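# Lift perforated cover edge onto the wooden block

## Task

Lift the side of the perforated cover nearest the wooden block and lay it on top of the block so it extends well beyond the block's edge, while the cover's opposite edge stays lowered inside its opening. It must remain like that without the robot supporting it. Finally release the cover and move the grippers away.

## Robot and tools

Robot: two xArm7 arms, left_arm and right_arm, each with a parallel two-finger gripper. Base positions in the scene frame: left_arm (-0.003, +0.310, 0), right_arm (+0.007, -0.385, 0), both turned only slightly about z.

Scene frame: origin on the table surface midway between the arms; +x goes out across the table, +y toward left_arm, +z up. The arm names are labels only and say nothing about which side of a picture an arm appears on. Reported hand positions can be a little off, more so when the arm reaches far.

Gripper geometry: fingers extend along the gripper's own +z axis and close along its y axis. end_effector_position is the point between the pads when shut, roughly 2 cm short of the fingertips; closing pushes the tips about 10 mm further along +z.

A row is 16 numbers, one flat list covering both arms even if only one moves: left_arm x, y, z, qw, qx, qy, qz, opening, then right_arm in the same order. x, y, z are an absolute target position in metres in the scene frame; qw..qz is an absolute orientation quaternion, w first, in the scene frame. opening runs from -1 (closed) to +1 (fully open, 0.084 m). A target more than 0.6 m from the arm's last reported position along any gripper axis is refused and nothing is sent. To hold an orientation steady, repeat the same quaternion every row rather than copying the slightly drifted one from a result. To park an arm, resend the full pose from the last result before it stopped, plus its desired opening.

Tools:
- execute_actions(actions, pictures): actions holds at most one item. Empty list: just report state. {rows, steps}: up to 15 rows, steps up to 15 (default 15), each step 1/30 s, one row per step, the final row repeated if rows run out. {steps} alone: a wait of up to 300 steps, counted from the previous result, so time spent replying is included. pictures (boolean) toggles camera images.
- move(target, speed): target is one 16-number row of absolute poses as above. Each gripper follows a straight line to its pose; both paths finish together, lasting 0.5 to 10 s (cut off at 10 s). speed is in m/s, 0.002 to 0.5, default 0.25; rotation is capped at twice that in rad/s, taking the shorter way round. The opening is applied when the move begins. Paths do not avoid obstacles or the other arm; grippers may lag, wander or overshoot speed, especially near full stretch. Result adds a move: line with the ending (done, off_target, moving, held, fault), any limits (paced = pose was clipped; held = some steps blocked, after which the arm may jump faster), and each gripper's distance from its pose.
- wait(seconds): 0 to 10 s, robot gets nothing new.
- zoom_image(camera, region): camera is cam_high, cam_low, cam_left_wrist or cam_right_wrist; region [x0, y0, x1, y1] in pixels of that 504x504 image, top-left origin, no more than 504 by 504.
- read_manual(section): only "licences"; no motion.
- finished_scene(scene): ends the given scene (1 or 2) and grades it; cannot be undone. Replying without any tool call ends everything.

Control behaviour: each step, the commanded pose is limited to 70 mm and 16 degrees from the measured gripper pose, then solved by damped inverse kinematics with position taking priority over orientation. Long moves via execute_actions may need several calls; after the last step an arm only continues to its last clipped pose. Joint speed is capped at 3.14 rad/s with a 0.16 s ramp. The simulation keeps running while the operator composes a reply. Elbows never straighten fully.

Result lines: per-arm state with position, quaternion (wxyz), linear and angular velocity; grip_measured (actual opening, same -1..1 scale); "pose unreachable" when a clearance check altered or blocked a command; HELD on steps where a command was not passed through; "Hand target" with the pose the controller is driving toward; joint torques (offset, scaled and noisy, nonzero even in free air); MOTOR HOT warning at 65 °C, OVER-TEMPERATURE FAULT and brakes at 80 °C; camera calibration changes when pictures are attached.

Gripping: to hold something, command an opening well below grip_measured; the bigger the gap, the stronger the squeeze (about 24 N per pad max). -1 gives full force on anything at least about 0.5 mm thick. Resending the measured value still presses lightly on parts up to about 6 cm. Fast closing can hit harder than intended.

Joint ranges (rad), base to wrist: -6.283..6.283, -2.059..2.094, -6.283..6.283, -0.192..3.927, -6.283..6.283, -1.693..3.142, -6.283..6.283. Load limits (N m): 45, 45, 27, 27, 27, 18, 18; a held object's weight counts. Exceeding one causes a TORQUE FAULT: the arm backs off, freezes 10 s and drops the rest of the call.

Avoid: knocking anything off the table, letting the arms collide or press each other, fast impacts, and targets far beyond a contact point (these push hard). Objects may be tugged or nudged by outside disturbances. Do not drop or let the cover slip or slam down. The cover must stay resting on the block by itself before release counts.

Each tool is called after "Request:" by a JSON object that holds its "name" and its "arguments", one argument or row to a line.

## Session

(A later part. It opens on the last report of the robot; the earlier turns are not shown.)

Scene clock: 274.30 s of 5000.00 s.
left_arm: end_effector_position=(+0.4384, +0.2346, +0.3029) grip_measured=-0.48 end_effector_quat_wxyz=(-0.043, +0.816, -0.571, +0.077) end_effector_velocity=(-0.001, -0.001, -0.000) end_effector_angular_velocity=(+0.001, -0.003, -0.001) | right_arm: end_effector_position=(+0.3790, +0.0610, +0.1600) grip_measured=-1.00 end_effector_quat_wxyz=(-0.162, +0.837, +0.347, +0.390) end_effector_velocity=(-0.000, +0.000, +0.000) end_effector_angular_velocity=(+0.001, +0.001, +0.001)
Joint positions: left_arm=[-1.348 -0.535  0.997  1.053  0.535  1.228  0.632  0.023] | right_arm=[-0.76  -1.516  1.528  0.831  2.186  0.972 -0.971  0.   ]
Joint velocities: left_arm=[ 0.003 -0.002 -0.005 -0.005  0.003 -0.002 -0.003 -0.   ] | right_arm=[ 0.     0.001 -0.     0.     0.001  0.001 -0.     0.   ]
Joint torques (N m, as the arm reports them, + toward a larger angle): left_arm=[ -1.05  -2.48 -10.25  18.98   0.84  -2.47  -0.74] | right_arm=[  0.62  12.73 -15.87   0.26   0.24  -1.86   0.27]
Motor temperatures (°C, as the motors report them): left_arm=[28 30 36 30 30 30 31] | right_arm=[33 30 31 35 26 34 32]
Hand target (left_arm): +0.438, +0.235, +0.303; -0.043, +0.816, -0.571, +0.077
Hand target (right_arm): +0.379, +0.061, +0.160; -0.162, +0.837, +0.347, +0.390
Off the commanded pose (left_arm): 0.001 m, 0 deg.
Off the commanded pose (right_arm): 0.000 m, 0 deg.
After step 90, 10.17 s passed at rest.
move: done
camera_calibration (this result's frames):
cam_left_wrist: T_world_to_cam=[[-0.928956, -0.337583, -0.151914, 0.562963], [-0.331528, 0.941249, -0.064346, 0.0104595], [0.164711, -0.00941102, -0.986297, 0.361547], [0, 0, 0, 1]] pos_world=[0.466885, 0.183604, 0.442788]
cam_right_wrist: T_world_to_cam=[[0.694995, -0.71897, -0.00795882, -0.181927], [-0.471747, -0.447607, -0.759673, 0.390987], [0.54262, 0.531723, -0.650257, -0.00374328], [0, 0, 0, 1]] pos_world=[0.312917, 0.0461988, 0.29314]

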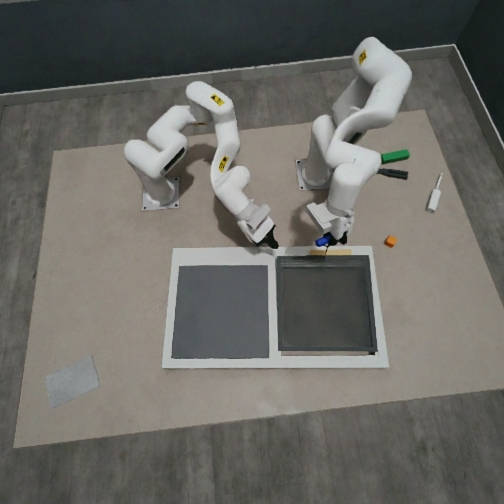

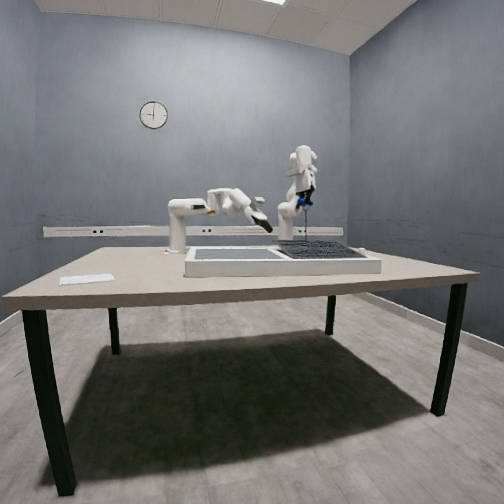

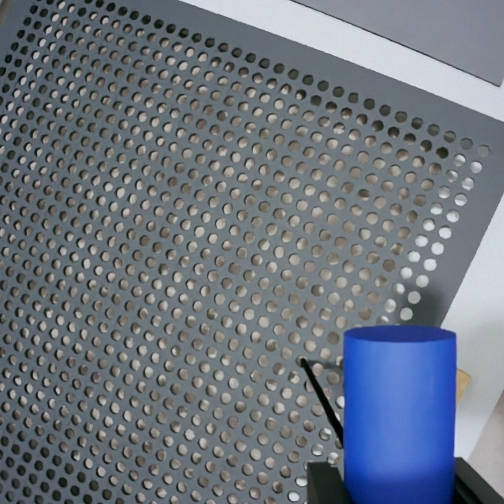

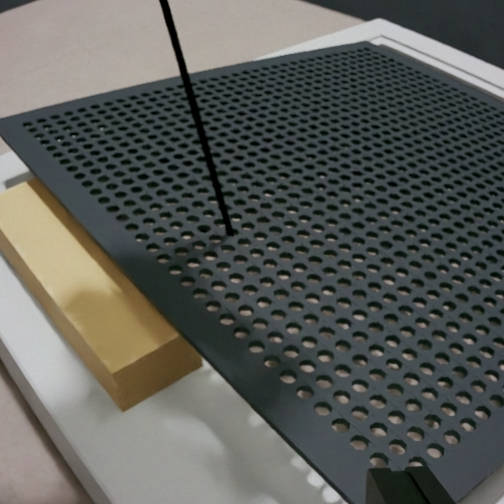

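Request:
{"name": "move", "arguments": {
  "target": [0.4265,0.2357,0.302,-0.0423,0.8160,-0.5714,0.0762,-1, 0.379,0.061,0.16,-0.1617,0.8373,0.3468,0.3904,-1],
  "speed": 0.015
}}

Request:
{"name": "move", "arguments": {
  "target": [0.4275,0.2356,0.286,-0.0423,0.8160,-0.5714,0.0762,-1, 0.379,0.061,0.16,-0.1617,0.8373,0.3468,0.3904,-1],
  "speed": 0.01
}}

Request:
{"name": "zoom_image", "arguments": {
  "camera": "cam_high",
  "region": [260, 230, 400, 370]
}}

Scene clock: 279.33 s of 5000.00 s.
left_arm: end_effector_position=(+0.4264, +0.2357, +0.3019) grip_measured=-0.48 end_effector_quat_wxyz=(-0.042, +0.816, -0.571, +0.076) end_effector_velocity=(+0.001, -0.001, +0.002) end_effector_angular_velocity=(-0.002, -0.005, -0.001) | right_arm: end_effector_position=(+0.3790, +0.0610, +0.1600) grip_measured=-1.00 end_effector_quat_wxyz=(-0.162, +0.837, +0.347, +0.390) end_effector_velocity=(+0.000, +0.000, +0.000) end_effector_angular_velocity=(+0.000, -0.000, -0.000)
Joint positions: left_arm=[-1.315 -0.573  0.953  1.017  0.551  1.242  0.61   0.023] | right_arm=[-0.76  -1.516  1.528  0.831  2.186  0.972 -0.971  0.   ]
Joint velocities: left_arm=[ 0.001 -0.002 -0.003  0.002  0.002 -0.001 -0.001  0.   ] | right_arm=[-0.    -0.001 -0.     0.     0.001  0.     0.     0.   ]
Joint torques (N m, as the arm reports them, + toward a larger angle): left_arm=[ -1.01  -2.74 -10.41  19.17   1.01  -2.67  -0.77] | right_arm=[  0.19  12.46 -15.83   0.26   0.32  -1.95   0.16]
Motor temperatures (°C, as the motors report them): left_arm=[28 30 36 30 30 30 31] | right_arm=[33 30 31 35 26 34 32]
Hand target (left_arm): +0.427, +0.236, +0.302; -0.042, +0.816, -0.571, +0.076
Hand target (right_arm): +0.379, +0.061, +0.160; -0.162, +0.837, +0.347, +0.390
Off the commanded pose (left_arm): 0.000 m, 0 deg.
Off the commanded pose (right_arm): 0.000 m, 0 deg.
After step 90, 0.97 s passed at rest.
move: done
camera_calibration (this result's frames):
cam_left_wrist: T_world_to_cam=[[-0.929484, -0.337303, -0.149283, 0.551353], [-0.331333, 0.941343, -0.0639683, 0.00510171], [0.162104, -0.00999504, -0.986723, 0.363869], [0, 0, 0, 1]] pos_world=[0.45518, 0.184808, 0.441672]
cam_right_wrist: T_world_to_cam=[[0.694995, -0.71897, -0.00795803, -0.181927], [-0.471746, -0.447607, -0.759673, 0.390987], [0.54262, 0.531724, -0.650256, -0.00374391], [0, 0, 0, 1]] pos_world=[0.312917, 0.0461989, 0.29314]

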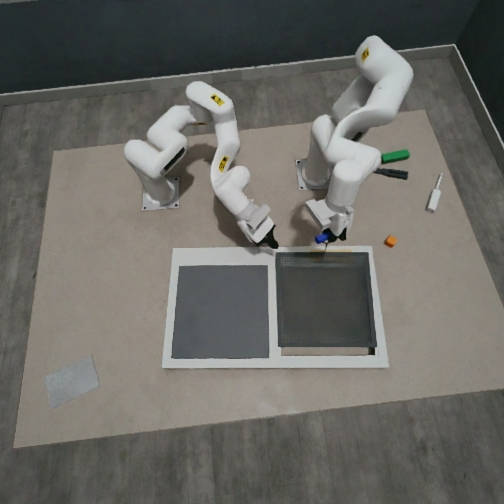

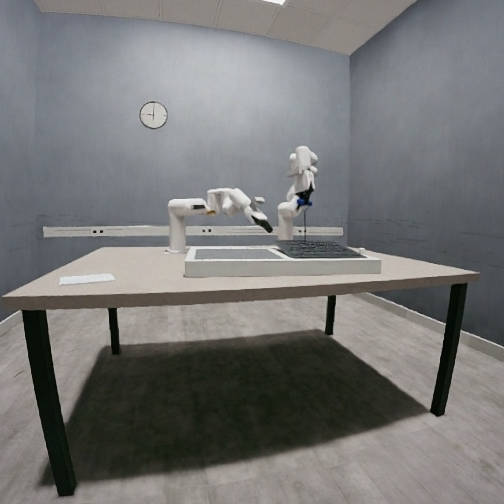

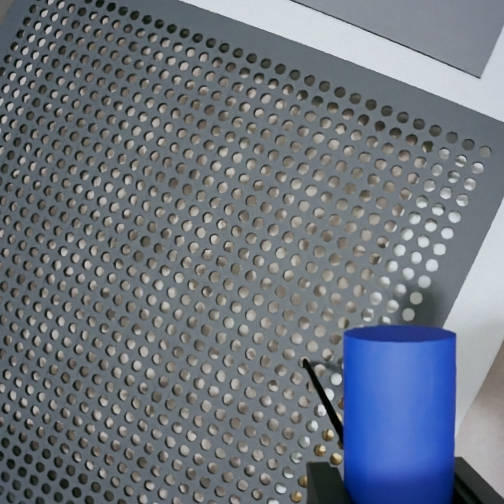

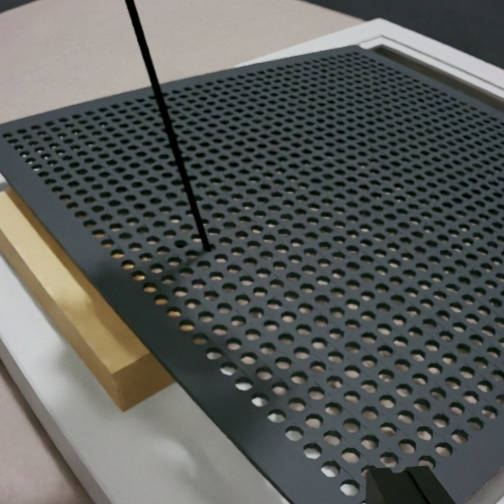

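Scene clock: 281.13 s of 5000.00 s.
left_arm: end_effector_position=(+0.4276, +0.2356, +0.2861) grip_measured=-0.47 end_effector_quat_wxyz=(-0.042, +0.816, -0.571, +0.076) end_effector_velocity=(+0.000, +0.000, -0.000) end_effector_angular_velocity=(-0.000, -0.000, +0.001) | right_arm: end_effector_position=(+0.3790, +0.0610, +0.1600) grip_measured=-1.00 end_effector_quat_wxyz=(-0.162, +0.837, +0.347, +0.390) end_effector_velocity=(+0.000, -0.000, -0.000) end_effector_angular_velocity=(+0.001, +0.001, -0.001)
Joint positions: left_arm=[-1.317 -0.568  0.976  0.981  0.562  1.197  0.606  0.023] | right_arm=[-0.76  -1.516  1.528  0.831  2.186  0.972 -0.971  0.   ]
Joint velocities: left_arm=[-0.     0.     0.001 -0.001  0.    -0.002 -0.     0.   ] | right_arm=[-0.001  0.     0.    -0.     0.001  0.     0.     0.   ]
Joint torques (N m, as the arm reports them, + toward a larger angle): left_arm=[-0.96 -0.29 -7.93 14.3   0.87 -1.53 -0.85] | right_arm=[  0.26  12.09 -15.64   0.21   0.13  -1.92   0.03]
Motor temperatures (°C, as the motors report them): left_arm=[28 30 36 30 30 30 31] | right_arm=[33 30 31 35 26 34 32]
Hand target (left_arm): +0.428, +0.236, +0.286; -0.042, +0.816, -0.571, +0.076
Hand target (right_arm): +0.379, +0.061, +0.160; -0.162, +0.837, +0.347, +0.390
Off the commanded pose (left_arm): 0.000 m, 0 deg.
Off the commanded pose (right_arm): 0.000 m, 0 deg.
move: done
camera_calibration (this result's frames):
cam_left_wrist: T_world_to_cam=[[-0.929368, -0.337411, -0.149763, 0.550185], [-0.331339, 0.9413, -0.0645592, 0.00480334], [0.162755, -0.0103769, -0.986612, 0.347889], [0, 0, 0, 1]] pos_world=[0.456295, 0.184727, 0.425939]
cam_right_wrist: T_world_to_cam=[[0.694996, -0.71897, -0.00795797, -0.181927], [-0.471746, -0.447607, -0.759673, 0.390987], [0.54262, 0.531724, -0.650256, -0.00374387], [0, 0, 0, 1]] pos_world=[0.312917, 0.0461991, 0.29314]

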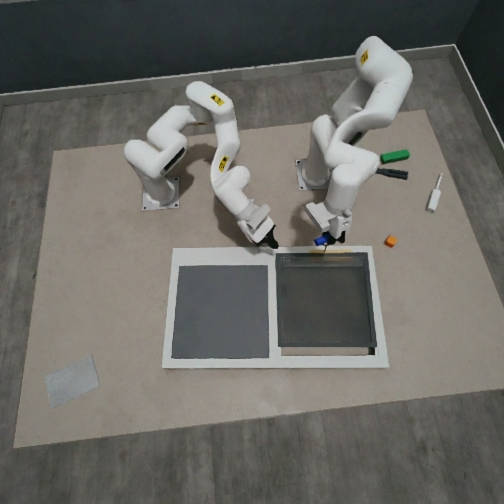

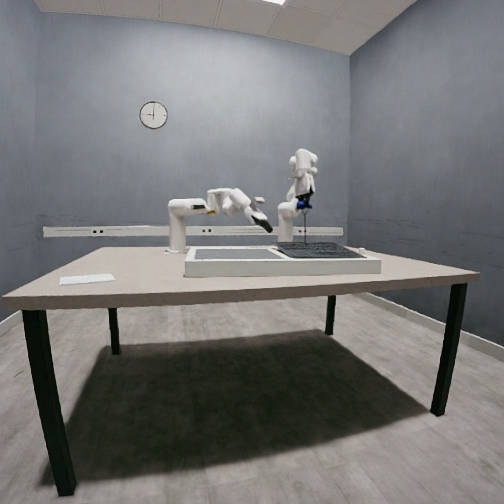

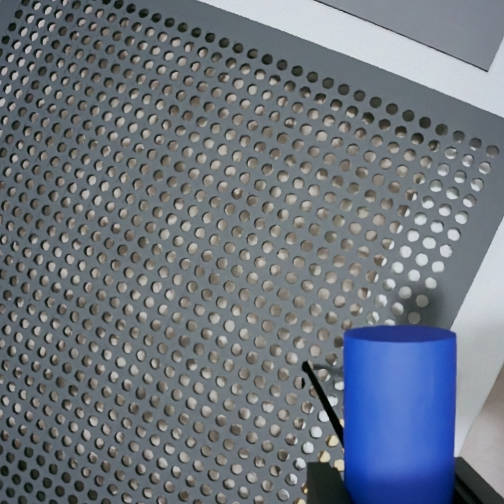

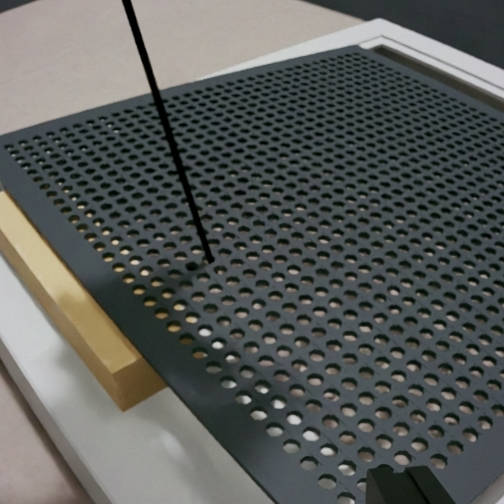

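Region (260, 230, 400, 370) of cam_high's 504x504 image, scaled by 3.600, with more detail than that image has.

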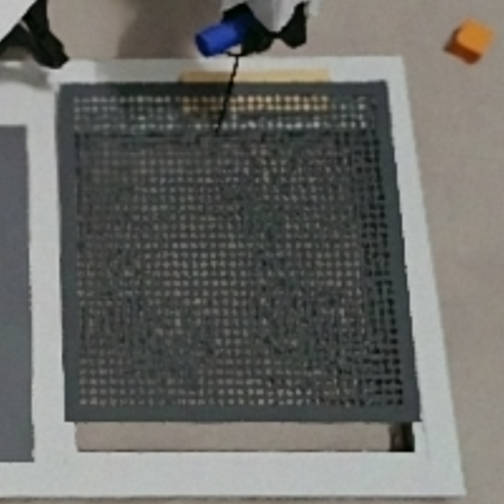

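Request:
{"name": "move", "arguments": {
  "target": [0.43405,0.30995,0.2734,0.11925,0.80125,-0.56104,0.17031,-1, 0.372,0.092,0.148,-0.1617,0.8373,0.3468,0.3904,-1],
  "speed": 0.04
}}

Request:
{"name": "zoom_image", "arguments": {
  "camera": "cam_right_wrist",
  "region": [200, 190, 330, 320]
}}

Request:
{"name": "zoom_image", "arguments": {
  "camera": "cam_left_wrist",
  "region": [245, 310, 365, 430]
}}

Scene clock: 298.50 s of 5000.00 s.
left_arm: end_effector_position=(+0.4339, +0.3099, +0.2734) grip_measured=-0.47 end_effector_quat_wxyz=(+0.119, +0.801, -0.561, +0.171) end_effector_velocity=(-0.000, -0.002, +0.001) end_effector_angular_velocity=(-0.001, -0.002, -0.007) | right_arm: end_effector_position=(+0.3721, +0.0920, +0.1480) grip_measured=-1.00 end_effector_quat_wxyz=(-0.162, +0.837, +0.347, +0.391) end_effector_velocity=(+0.000, -0.000, +0.000) end_effector_angular_velocity=(+0.001, -0.001, -0.001)
Joint positions: left_arm=[-1.269 -0.874  1.183  0.975  0.481  1.161  0.862  0.023] | right_arm=[-0.766 -1.54   1.565  0.912  2.189  0.918 -0.904  0.   ]
Joint velocities: left_arm=[-0.002 -0.001 -0.003 -0.    -0.001  0.001  0.003  0.   ] | right_arm=[ 0.001 -0.001 -0.    -0.001  0.001 -0.001  0.001  0.   ]
Joint torques (N m, as the arm reports them, + toward a larger angle): left_arm=[ -1.1    9.58 -12.71  11.17   0.47  -1.67  -0.79] | right_arm=[  0.61  13.73 -16.34  -0.69   0.07  -1.95  -0.13]
Motor temperatures (°C, as the motors report them): left_arm=[28 30 36 30 30 30 31] | right_arm=[33 30 31 35 26 34 32]
Hand target (left_arm): +0.434, +0.310, +0.273; +0.119, +0.801, -0.561, +0.171
Hand target (right_arm): +0.372, +0.092, +0.148; -0.162, +0.837, +0.347, +0.391
Off the commanded pose (left_arm): 0.000 m, 0 deg.
Off the commanded pose (right_arm): 0.000 m, 0 deg.
After step 90, 9.43 s passed at rest.
move: done
camera_calibration (this result's frames):
cam_left_wrist: T_world_to_cam=[[-0.942567, -0.334005, 0.00271133, 0.542286], [-0.307532, 0.864633, -0.397283, 0.0404808], [0.13035, -0.3753, -0.917692, 0.443399], [0, 0, 0, 1]] pos_world=[0.465793, 0.312533, 0.421516]
cam_right_wrist: T_world_to_cam=[[0.695054, -0.718916, -0.00773957, -0.154997], [-0.471476, -0.447647, -0.759818, 0.392455], [0.54278, 0.531763, -0.65009, -0.0243678], [0, 0, 0, 1]] pos_world=[0.305991, 0.0772093, 0.281154]

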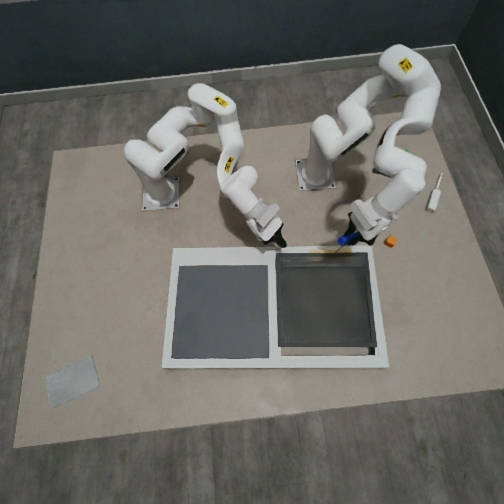

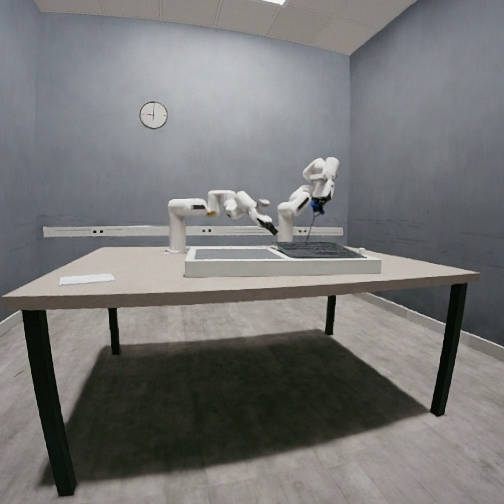

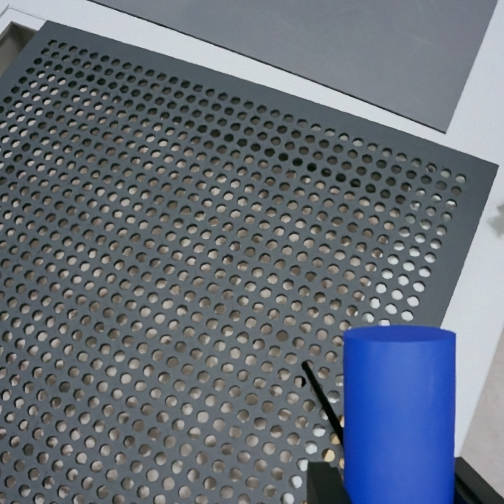

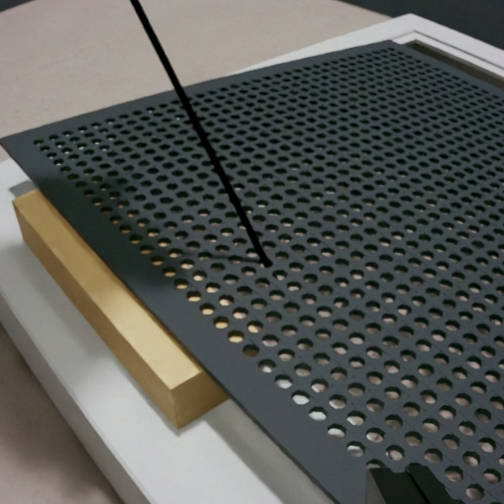

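Region (200, 190, 330, 320) of cam_right_wrist's 504x504 image, scaled by 3.877, with more detail than that image has.

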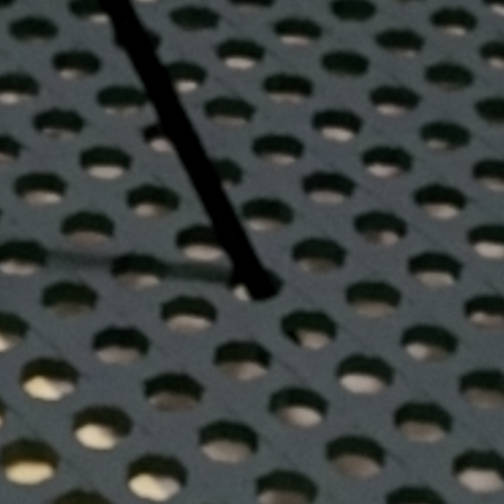

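Region (245, 310, 365, 430) of cam_left_wrist's 504x504 image, scaled by 4.200, with more detail than that image has.

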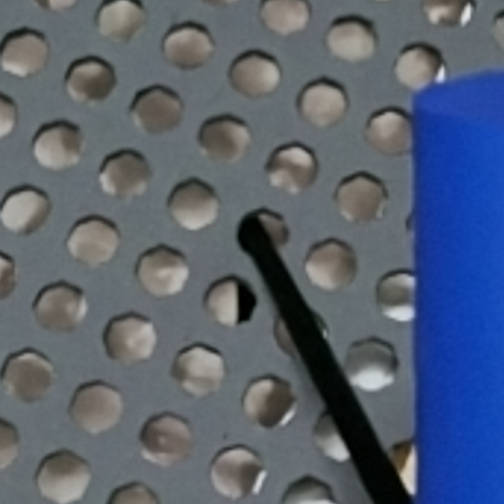

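Request:
{"name": "move", "arguments": {
  "target": [0.41972,0.34654,0.25446,0.17725,0.77906,-0.54550,0.25313,-1, 0.372,0.092,0.148,-0.1617,0.8373,0.3468,0.3904,-1],
  "speed": 0.03
}}

Request:
{"name": "zoom_image", "arguments": {
  "camera": "cam_right_wrist",
  "region": [200, 190, 330, 320]
}}

Request:
{"name": "zoom_image", "arguments": {
  "camera": "cam_left_wrist",
  "region": [245, 310, 365, 430]
}}

Scene clock: 310.10 s of 5000.00 s.
left_arm: end_effector_position=(+0.4195, +0.3460, +0.2542) grip_measured=-0.47 end_effector_quat_wxyz=(+0.177, +0.779, -0.546, +0.253) end_effector_velocity=(-0.000, -0.001, +0.000) end_effector_angular_velocity=(+0.000, -0.003, -0.004) | right_arm: end_effector_position=(+0.3720, +0.0920, +0.1480) grip_measured=-1.00 end_effector_quat_wxyz=(-0.162, +0.837, +0.347, +0.390) end_effector_velocity=(-0.000, +0.000, +0.001) end_effector_angular_velocity=(+0.001, -0.000, +0.000)
Joint positions: left_arm=[-1.148 -1.08   1.248  0.882  0.481  1.097  0.991  0.023] | right_arm=[-0.766 -1.54   1.565  0.912  2.189  0.918 -0.904  0.   ]
Joint velocities: left_arm=[ 0.    -0.002 -0.002 -0.001  0.    -0.     0.003 -0.   ] | right_arm=[ 0.     0.    -0.001  0.     0.001 -0.     0.     0.   ]
Joint torques (N m, as the arm reports them, + toward a larger angle): left_arm=[  0.74  12.14 -14.97  10.38   0.39  -1.56  -0.8 ] | right_arm=[  0.42  13.47 -16.13  -0.55   0.26  -1.93  -0.12]
Motor temperatures (°C, as the motors report them): left_arm=[28 30 36 30 30 30 31] | right_arm=[33 30 31 35 26 34 32]
Hand target (left_arm): +0.420, +0.347, +0.255; +0.177, +0.779, -0.546, +0.253
Hand target (right_arm): +0.372, +0.092, +0.148; -0.162, +0.837, +0.347, +0.390
Off the commanded pose (left_arm): 0.001 m, 0 deg.
Off the commanded pose (right_arm): 0.000 m, 0 deg.
After step 90, 4.90 s passed at rest.
move: done
camera_calibration (this result's frames):
cam_left_wrist: T_world_to_cam=[[-0.943062, -0.332612, 0.00173798, 0.540735], [-0.272223, 0.768817, -0.578631, 0.0616746], [0.191124, -0.546158, -0.815587, 0.448893], [0, 0, 0, 1]] pos_world=[0.440942, 0.377605, 0.400859]
cam_right_wrist: T_world_to_cam=[[0.694996, -0.71897, -0.00795813, -0.15487], [-0.471745, -0.447607, -0.759674, 0.392445], [0.54262, 0.531725, -0.650255, -0.0242324], [0, 0, 0, 1]] pos_world=[0.305917, 0.0771988, 0.28114]

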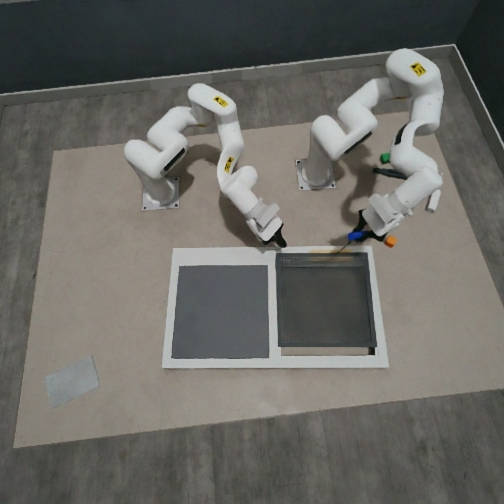

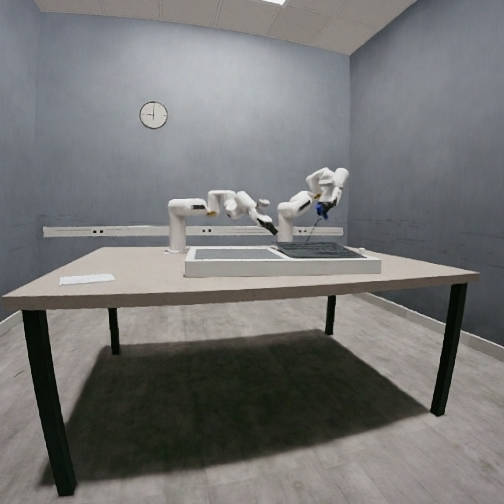

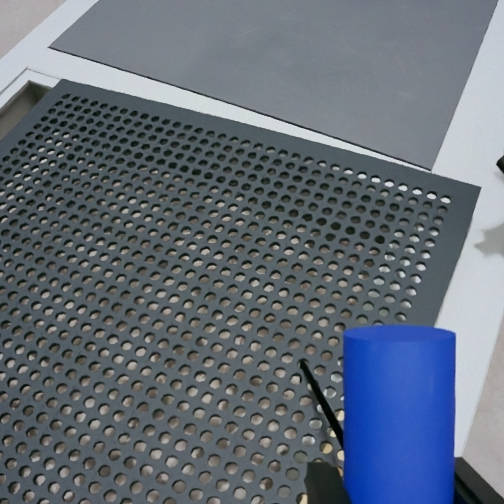

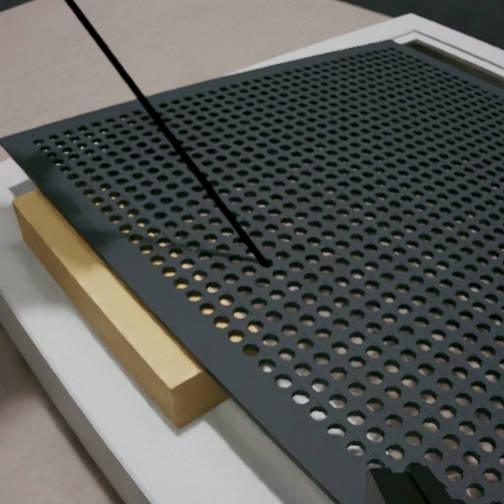

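Region (200, 190, 330, 320) of cam_right_wrist's 504x504 image, scaled by 3.877, with more detail than that image has.

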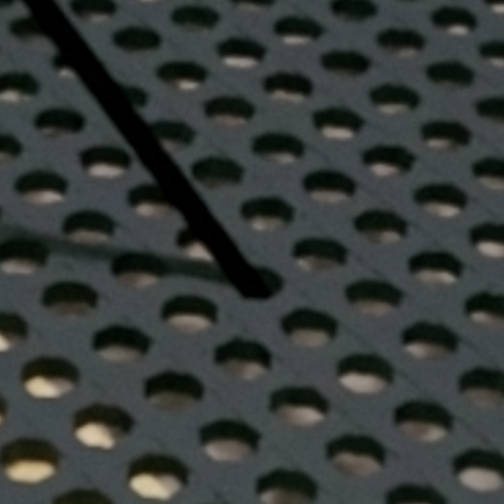

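Region (245, 310, 365, 430) of cam_left_wrist's 504x504 image, scaled by 4.200, with more detail than that image has.

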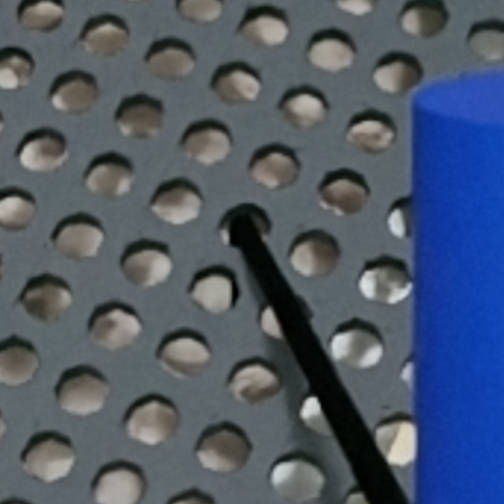

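Request:
{"name": "move", "arguments": {
  "target": [0.41296,0.36397,0.23811,0.21022,0.76215,-0.53367,0.30022,-1, 0.372,0.092,0.148,-0.1617,0.8373,0.3468,0.3904,-1],
  "speed": 0.025
}}

Request:
{"name": "move", "arguments": {
  "target": [0.40697,0.38041,0.22001,0.24240,0.74240,-0.51984,0.34619,-1, 0.372,0.092,0.148,-0.1617,0.8373,0.3468,0.3904,-1],
  "speed": 0.025
}}

Request:
{"name": "zoom_image", "arguments": {
  "camera": "cam_right_wrist",
  "region": [200, 190, 330, 320]
}}

Request:
{"name": "zoom_image", "arguments": {
  "camera": "cam_left_wrist",
  "region": [245, 310, 365, 430]
}}

Scene clock: 321.33 s of 5000.00 s.
left_arm: end_effector_position=(+0.4128, +0.3634, +0.2379) grip_measured=-0.47 end_effector_quat_wxyz=(+0.210, +0.762, -0.534, +0.300) end_effector_velocity=(-0.000, +0.000, +0.000) end_effector_angular_velocity=(-0.001, -0.002, -0.001) | right_arm: end_effector_position=(+0.3720, +0.0920, +0.1480) grip_measured=-1.00 end_effector_quat_wxyz=(-0.162, +0.837, +0.347, +0.390) end_effector_velocity=(+0.000, -0.000, +0.000) end_effector_angular_velocity=(+0.001, -0.000, -0.000)
Joint positions: left_arm=[-1.097 -1.191  1.317  0.847  0.476  1.067  1.077  0.023] | right_arm=[-0.766 -1.54   1.565  0.912  2.189  0.918 -0.904  0.   ]
Joint velocities: left_arm=[ 0.001 -0.001 -0.     0.     0.     0.     0.002 -0.   ] | right_arm=[-0.001 -0.001 -0.     0.     0.001  0.     0.     0.   ]
Joint torques (N m, as the arm reports them, + toward a larger angle): left_arm=[ 5.81 18.34 -5.88  4.62  2.95  3.89 -0.66] | right_arm=[ -0.03  13.83 -16.43  -0.5    0.01  -2.01   0.01]
Motor temperatures (°C, as the motors report them): left_arm=[28 30 36 29 30 30 31] | right_arm=[33 30 32 35 26 34 32]
Hand target (left_arm): +0.413, +0.364, +0.238; +0.210, +0.762, -0.534, +0.300
Hand target (right_arm): +0.372, +0.092, +0.148; -0.162, +0.837, +0.347, +0.390
Off the commanded pose (left_arm): 0.001 m, 0 deg.
Off the commanded pose (right_arm): 0.000 m, 0 deg.
After step 90, 5.57 s passed at rest.
move: done
camera_calibration (this result's frames):
cam_left_wrist: T_world_to_cam=[[-0.943155, -0.332352, 0.00100738, 0.540347], [-0.246206, 0.696645, -0.673846, 0.0751339], [0.223252, -0.635789, -0.738871, 0.447472], [0, 0, 0, 1]] pos_world=[0.42823, 0.411742, 0.380709]
cam_right_wrist: T_world_to_cam=[[0.694996, -0.71897, -0.00795786, -0.15487], [-0.471746, -0.447607, -0.759673, 0.392444], [0.54262, 0.531724, -0.650256, -0.024232], [0, 0, 0, 1]] pos_world=[0.305917, 0.077199, 0.28114]

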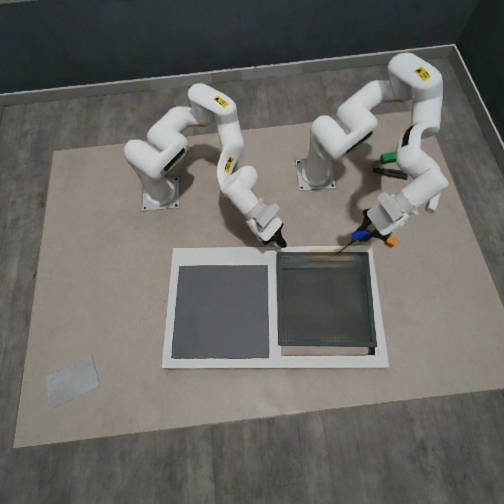

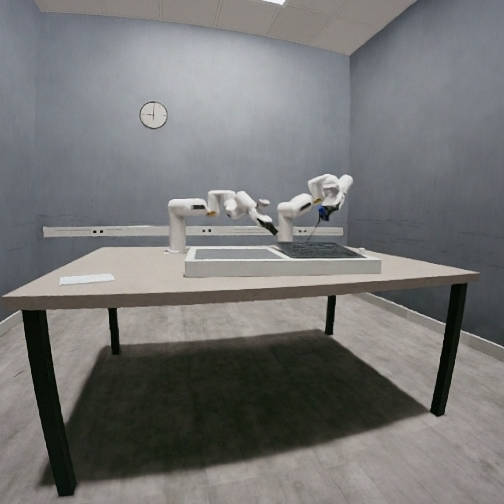

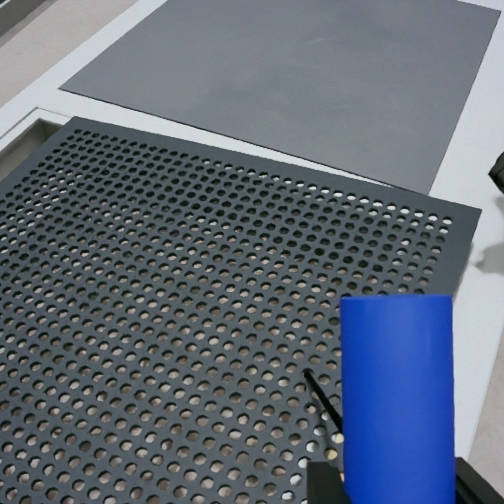

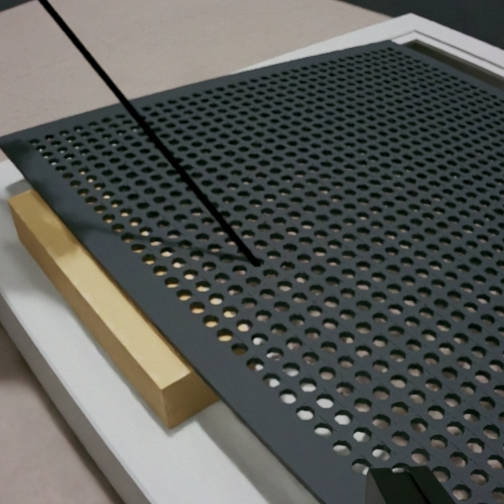

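Scene clock: 324.00 s of 5000.00 s.
left_arm: end_effector_position=(+0.4069, +0.3804, +0.2200) grip_measured=-0.47 end_effector_quat_wxyz=(+0.242, +0.742, -0.520, +0.346) end_effector_velocity=(+0.002, +0.009, +0.003) end_effector_angular_velocity=(+0.003, -0.009, +0.017) | right_arm: end_effector_position=(+0.3720, +0.0920, +0.1480) grip_measured=-1.00 end_effector_quat_wxyz=(-0.162, +0.837, +0.347, +0.390) end_effector_velocity=(-0.000, +0.000, +0.000) end_effector_angular_velocity=(+0.001, +0.000, +0.000)
Joint positions: left_arm=[-1.054 -1.299  1.397  0.833  0.471  1.053  1.169  0.023] | right_arm=[-0.766 -1.54   1.565  0.912  2.189  0.918 -0.904  0.   ]
Joint velocities: left_arm=[ 0.008 -0.001 -0.002  0.013  0.003  0.001  0.003 -0.001] | right_arm=[ 0.     0.    -0.     0.     0.001  0.     0.     0.   ]
Joint torques (N m, as the arm reports them, + toward a larger angle): left_arm=[ 5.31 19.85 -7.02  4.39  3.02  2.73 -0.63] | right_arm=[  0.87  13.47 -16.51  -0.32   0.04  -1.98  -0.01]
Motor temperatures (°C, as the motors report them): left_arm=[28 30 36 29 30 30 31] | right_arm=[33 30 32 35 26 34 32]
Hand target (left_arm): +0.407, +0.380, +0.220; +0.242, +0.742, -0.520, +0.346
Hand target (right_arm): +0.372, +0.092, +0.148; -0.162, +0.837, +0.347, +0.390
Off the commanded pose (left_arm): 0.000 m, 0 deg.
Off the commanded pose (right_arm): 0.000 m, 0 deg.
move: done
camera_calibration (this result's frames):
cam_left_wrist: T_world_to_cam=[[-0.94282, -0.333302, -0.000504564, 0.541051], [-0.216685, 0.614092, -0.758906, 0.0879295], [0.253255, -0.715403, -0.6512, 0.445109], [0, 0, 0, 1]] pos_world=[0.416441, 0.444769, 0.356858]
cam_right_wrist: T_world_to_cam=[[0.694996, -0.71897, -0.00795791, -0.15487], [-0.471746, -0.447607, -0.759673, 0.392445], [0.54262, 0.531724, -0.650256, -0.0242321], [0, 0, 0, 1]] pos_world=[0.305917, 0.0771991, 0.28114]

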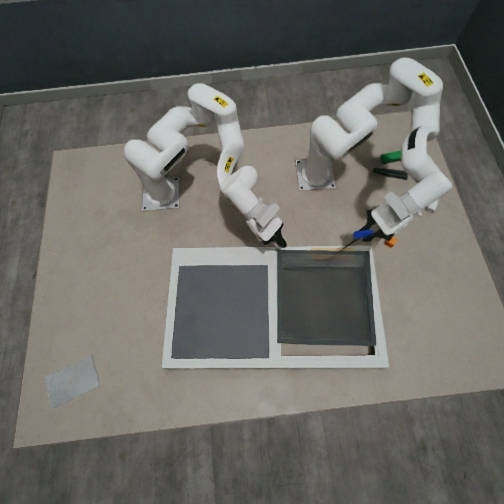

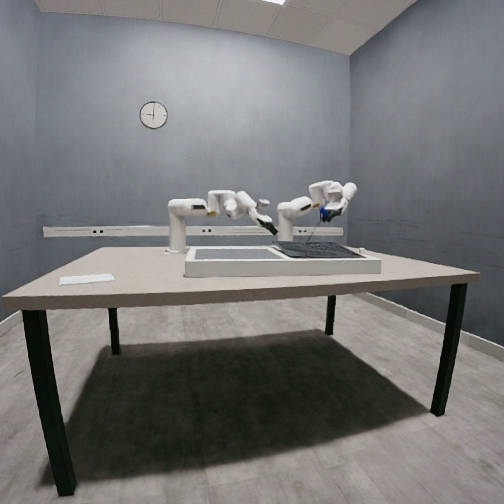

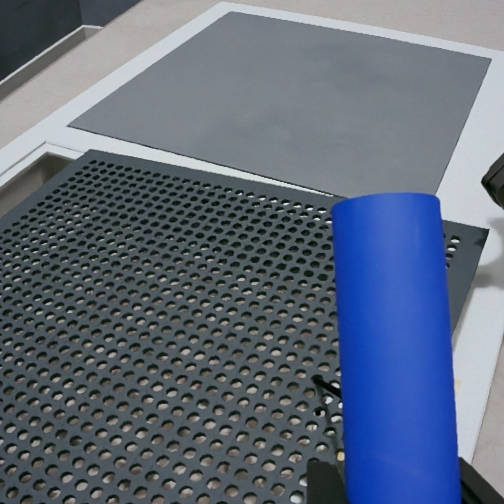

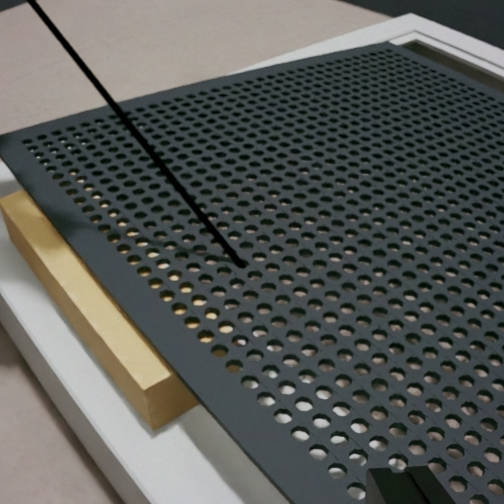

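Region (200, 190, 330, 320) of cam_right_wrist's 504x504 image, scaled by 3.877, with more detail than that image has.

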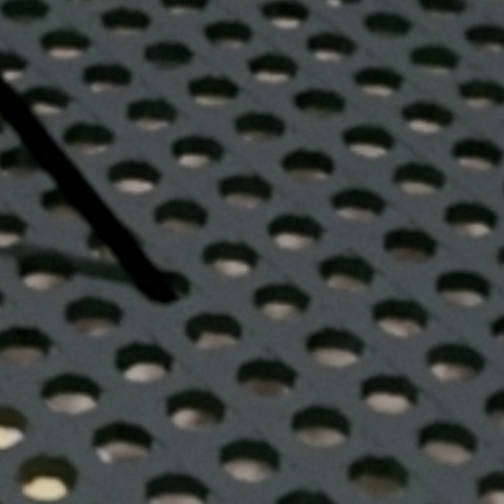

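Region (245, 310, 365, 430) of cam_left_wrist's 504x504 image, scaled by 4.200, with more detail than that image has.

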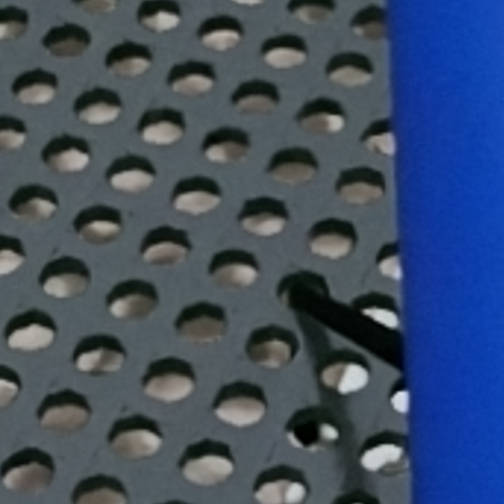

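Request:
{"name": "move", "arguments": {
  "target": [0.4102,0.3714,0.2306,0.22411,0.75403,-0.52798,0.32007,-1, 0.372,0.092,0.148,-0.1617,0.8373,0.3468,0.3904,-1],
  "speed": 0.015
}}

Request:
{"name": "zoom_image", "arguments": {
  "camera": "cam_high",
  "region": [260, 230, 400, 370]
}}

Request:
{"name": "zoom_image", "arguments": {
  "camera": "cam_right_wrist",
  "region": [175, 190, 305, 320]
}}

Request:
{"name": "zoom_image", "arguments": {
  "camera": "cam_left_wrist",
  "region": [245, 320, 365, 440]
}}

Scene clock: 333.87 s of 5000.00 s.
left_arm: end_effector_position=(+0.4096, +0.3704, +0.2298) grip_measured=-0.47 end_effector_quat_wxyz=(+0.225, +0.754, -0.529, +0.319) end_effector_velocity=(+0.001, +0.003, +0.002) end_effector_angular_velocity=(+0.001, -0.003, +0.008) | right_arm: end_effector_position=(+0.3720, +0.0920, +0.1480) grip_measured=-1.00 end_effector_quat_wxyz=(-0.162, +0.837, +0.347, +0.390) end_effector_velocity=(+0.001, -0.001, +0.000) end_effector_angular_velocity=(+0.000, -0.001, -0.001)
Joint positions: left_arm=[-1.078 -1.239  1.351  0.839  0.475  1.062  1.116  0.023] | right_arm=[-0.766 -1.54   1.565  0.912  2.189  0.918 -0.904  0.   ]
Joint velocities: left_arm=[ 0.003  0.001 -0.003  0.005 -0.001 -0.    -0.001  0.   ] | right_arm=[-0.001  0.    -0.    -0.001 -0.    -0.001 -0.     0.   ]
Joint torques (N m, as the arm reports them, + toward a larger angle): left_arm=[ -0.38  15.18 -15.48   5.58   0.33  -0.81  -0.88] | right_arm=[  0.57  13.63 -16.39  -0.35   0.14  -1.87   0.06]
Motor temperatures (°C, as the motors report them): left_arm=[28 30 36 29 30 30 31] | right_arm=[33 30 32 35 26 34 32]
Hand target (left_arm): +0.410, +0.371, +0.231; +0.224, +0.754, -0.528, +0.320
Hand target (right_arm): +0.372, +0.092, +0.148; -0.162, +0.837, +0.347, +0.390
Off the commanded pose (left_arm): 0.001 m, 0 deg.
Off the commanded pose (right_arm): 0.000 m, 0 deg.
After step 100, 4.00 s passed at rest.
move: done
camera_calibration (this result's frames):
cam_left_wrist: T_world_to_cam=[[-0.943726, -0.330719, 0.00234669, 0.53906], [-0.234001, 0.662686, -0.7114, 0.0802786], [0.233719, -0.671916, -0.702783, 0.44746], [0, 0, 0, 1]] pos_world=[0.422931, 0.425733, 0.370312]
cam_right_wrist: T_world_to_cam=[[0.694995, -0.71897, -0.00795785, -0.15487], [-0.471746, -0.447607, -0.759673, 0.392445], [0.54262, 0.531724, -0.650256, -0.0242321], [0, 0, 0, 1]] pos_world=[0.305917, 0.0771989, 0.28114]

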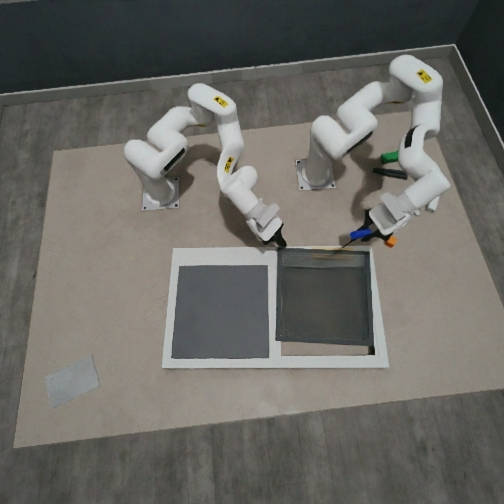

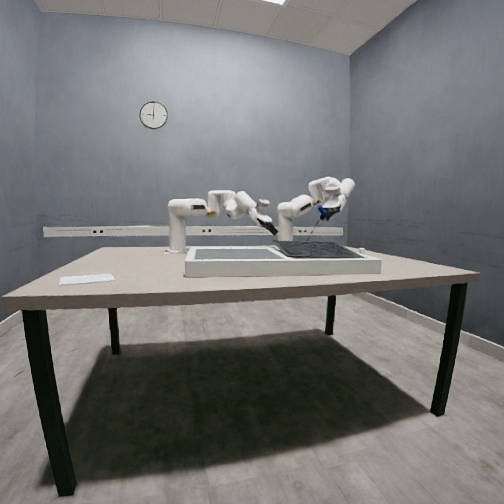

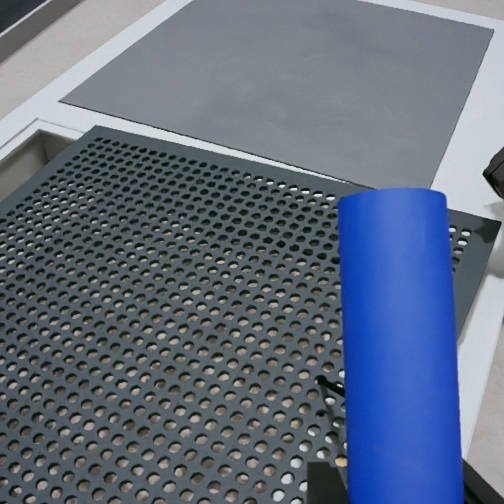

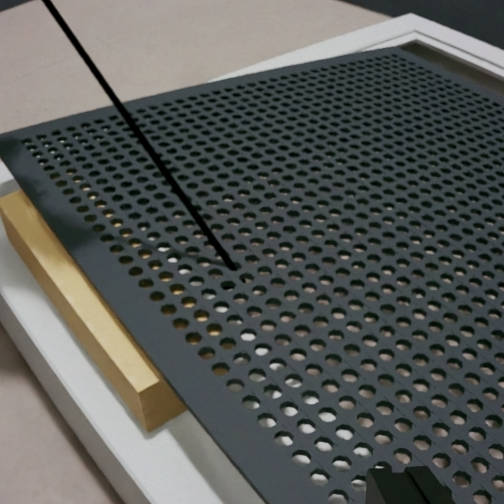

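Region (260, 230, 400, 370) of cam_high's 504x504 image, scaled by 3.600, with more detail than that image has.

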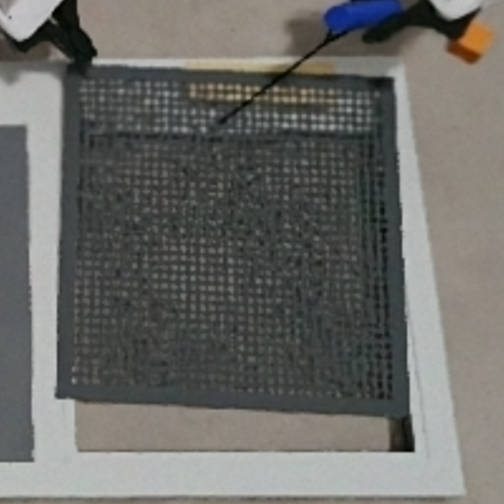

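Region (175, 190, 305, 320) of cam_right_wrist's 504x504 image, scaled by 3.877, with more detail than that image has.

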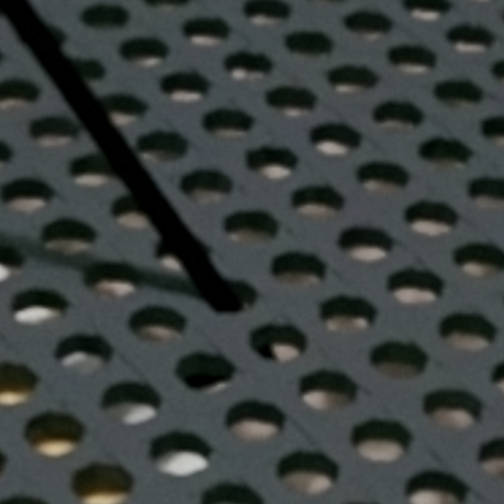

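Region (245, 320, 365, 440) of cam_left_wrist's 504x504 image, scaled by 4.200, with more detail than that image has.

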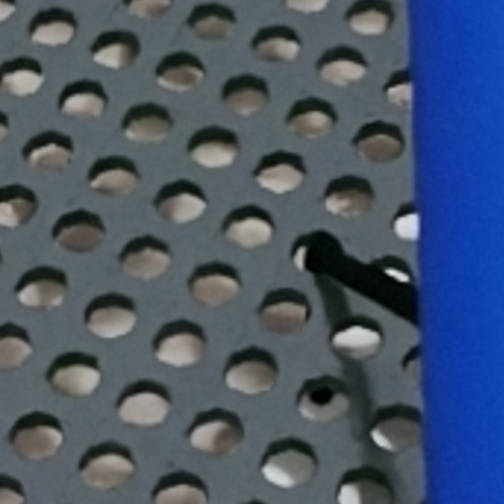

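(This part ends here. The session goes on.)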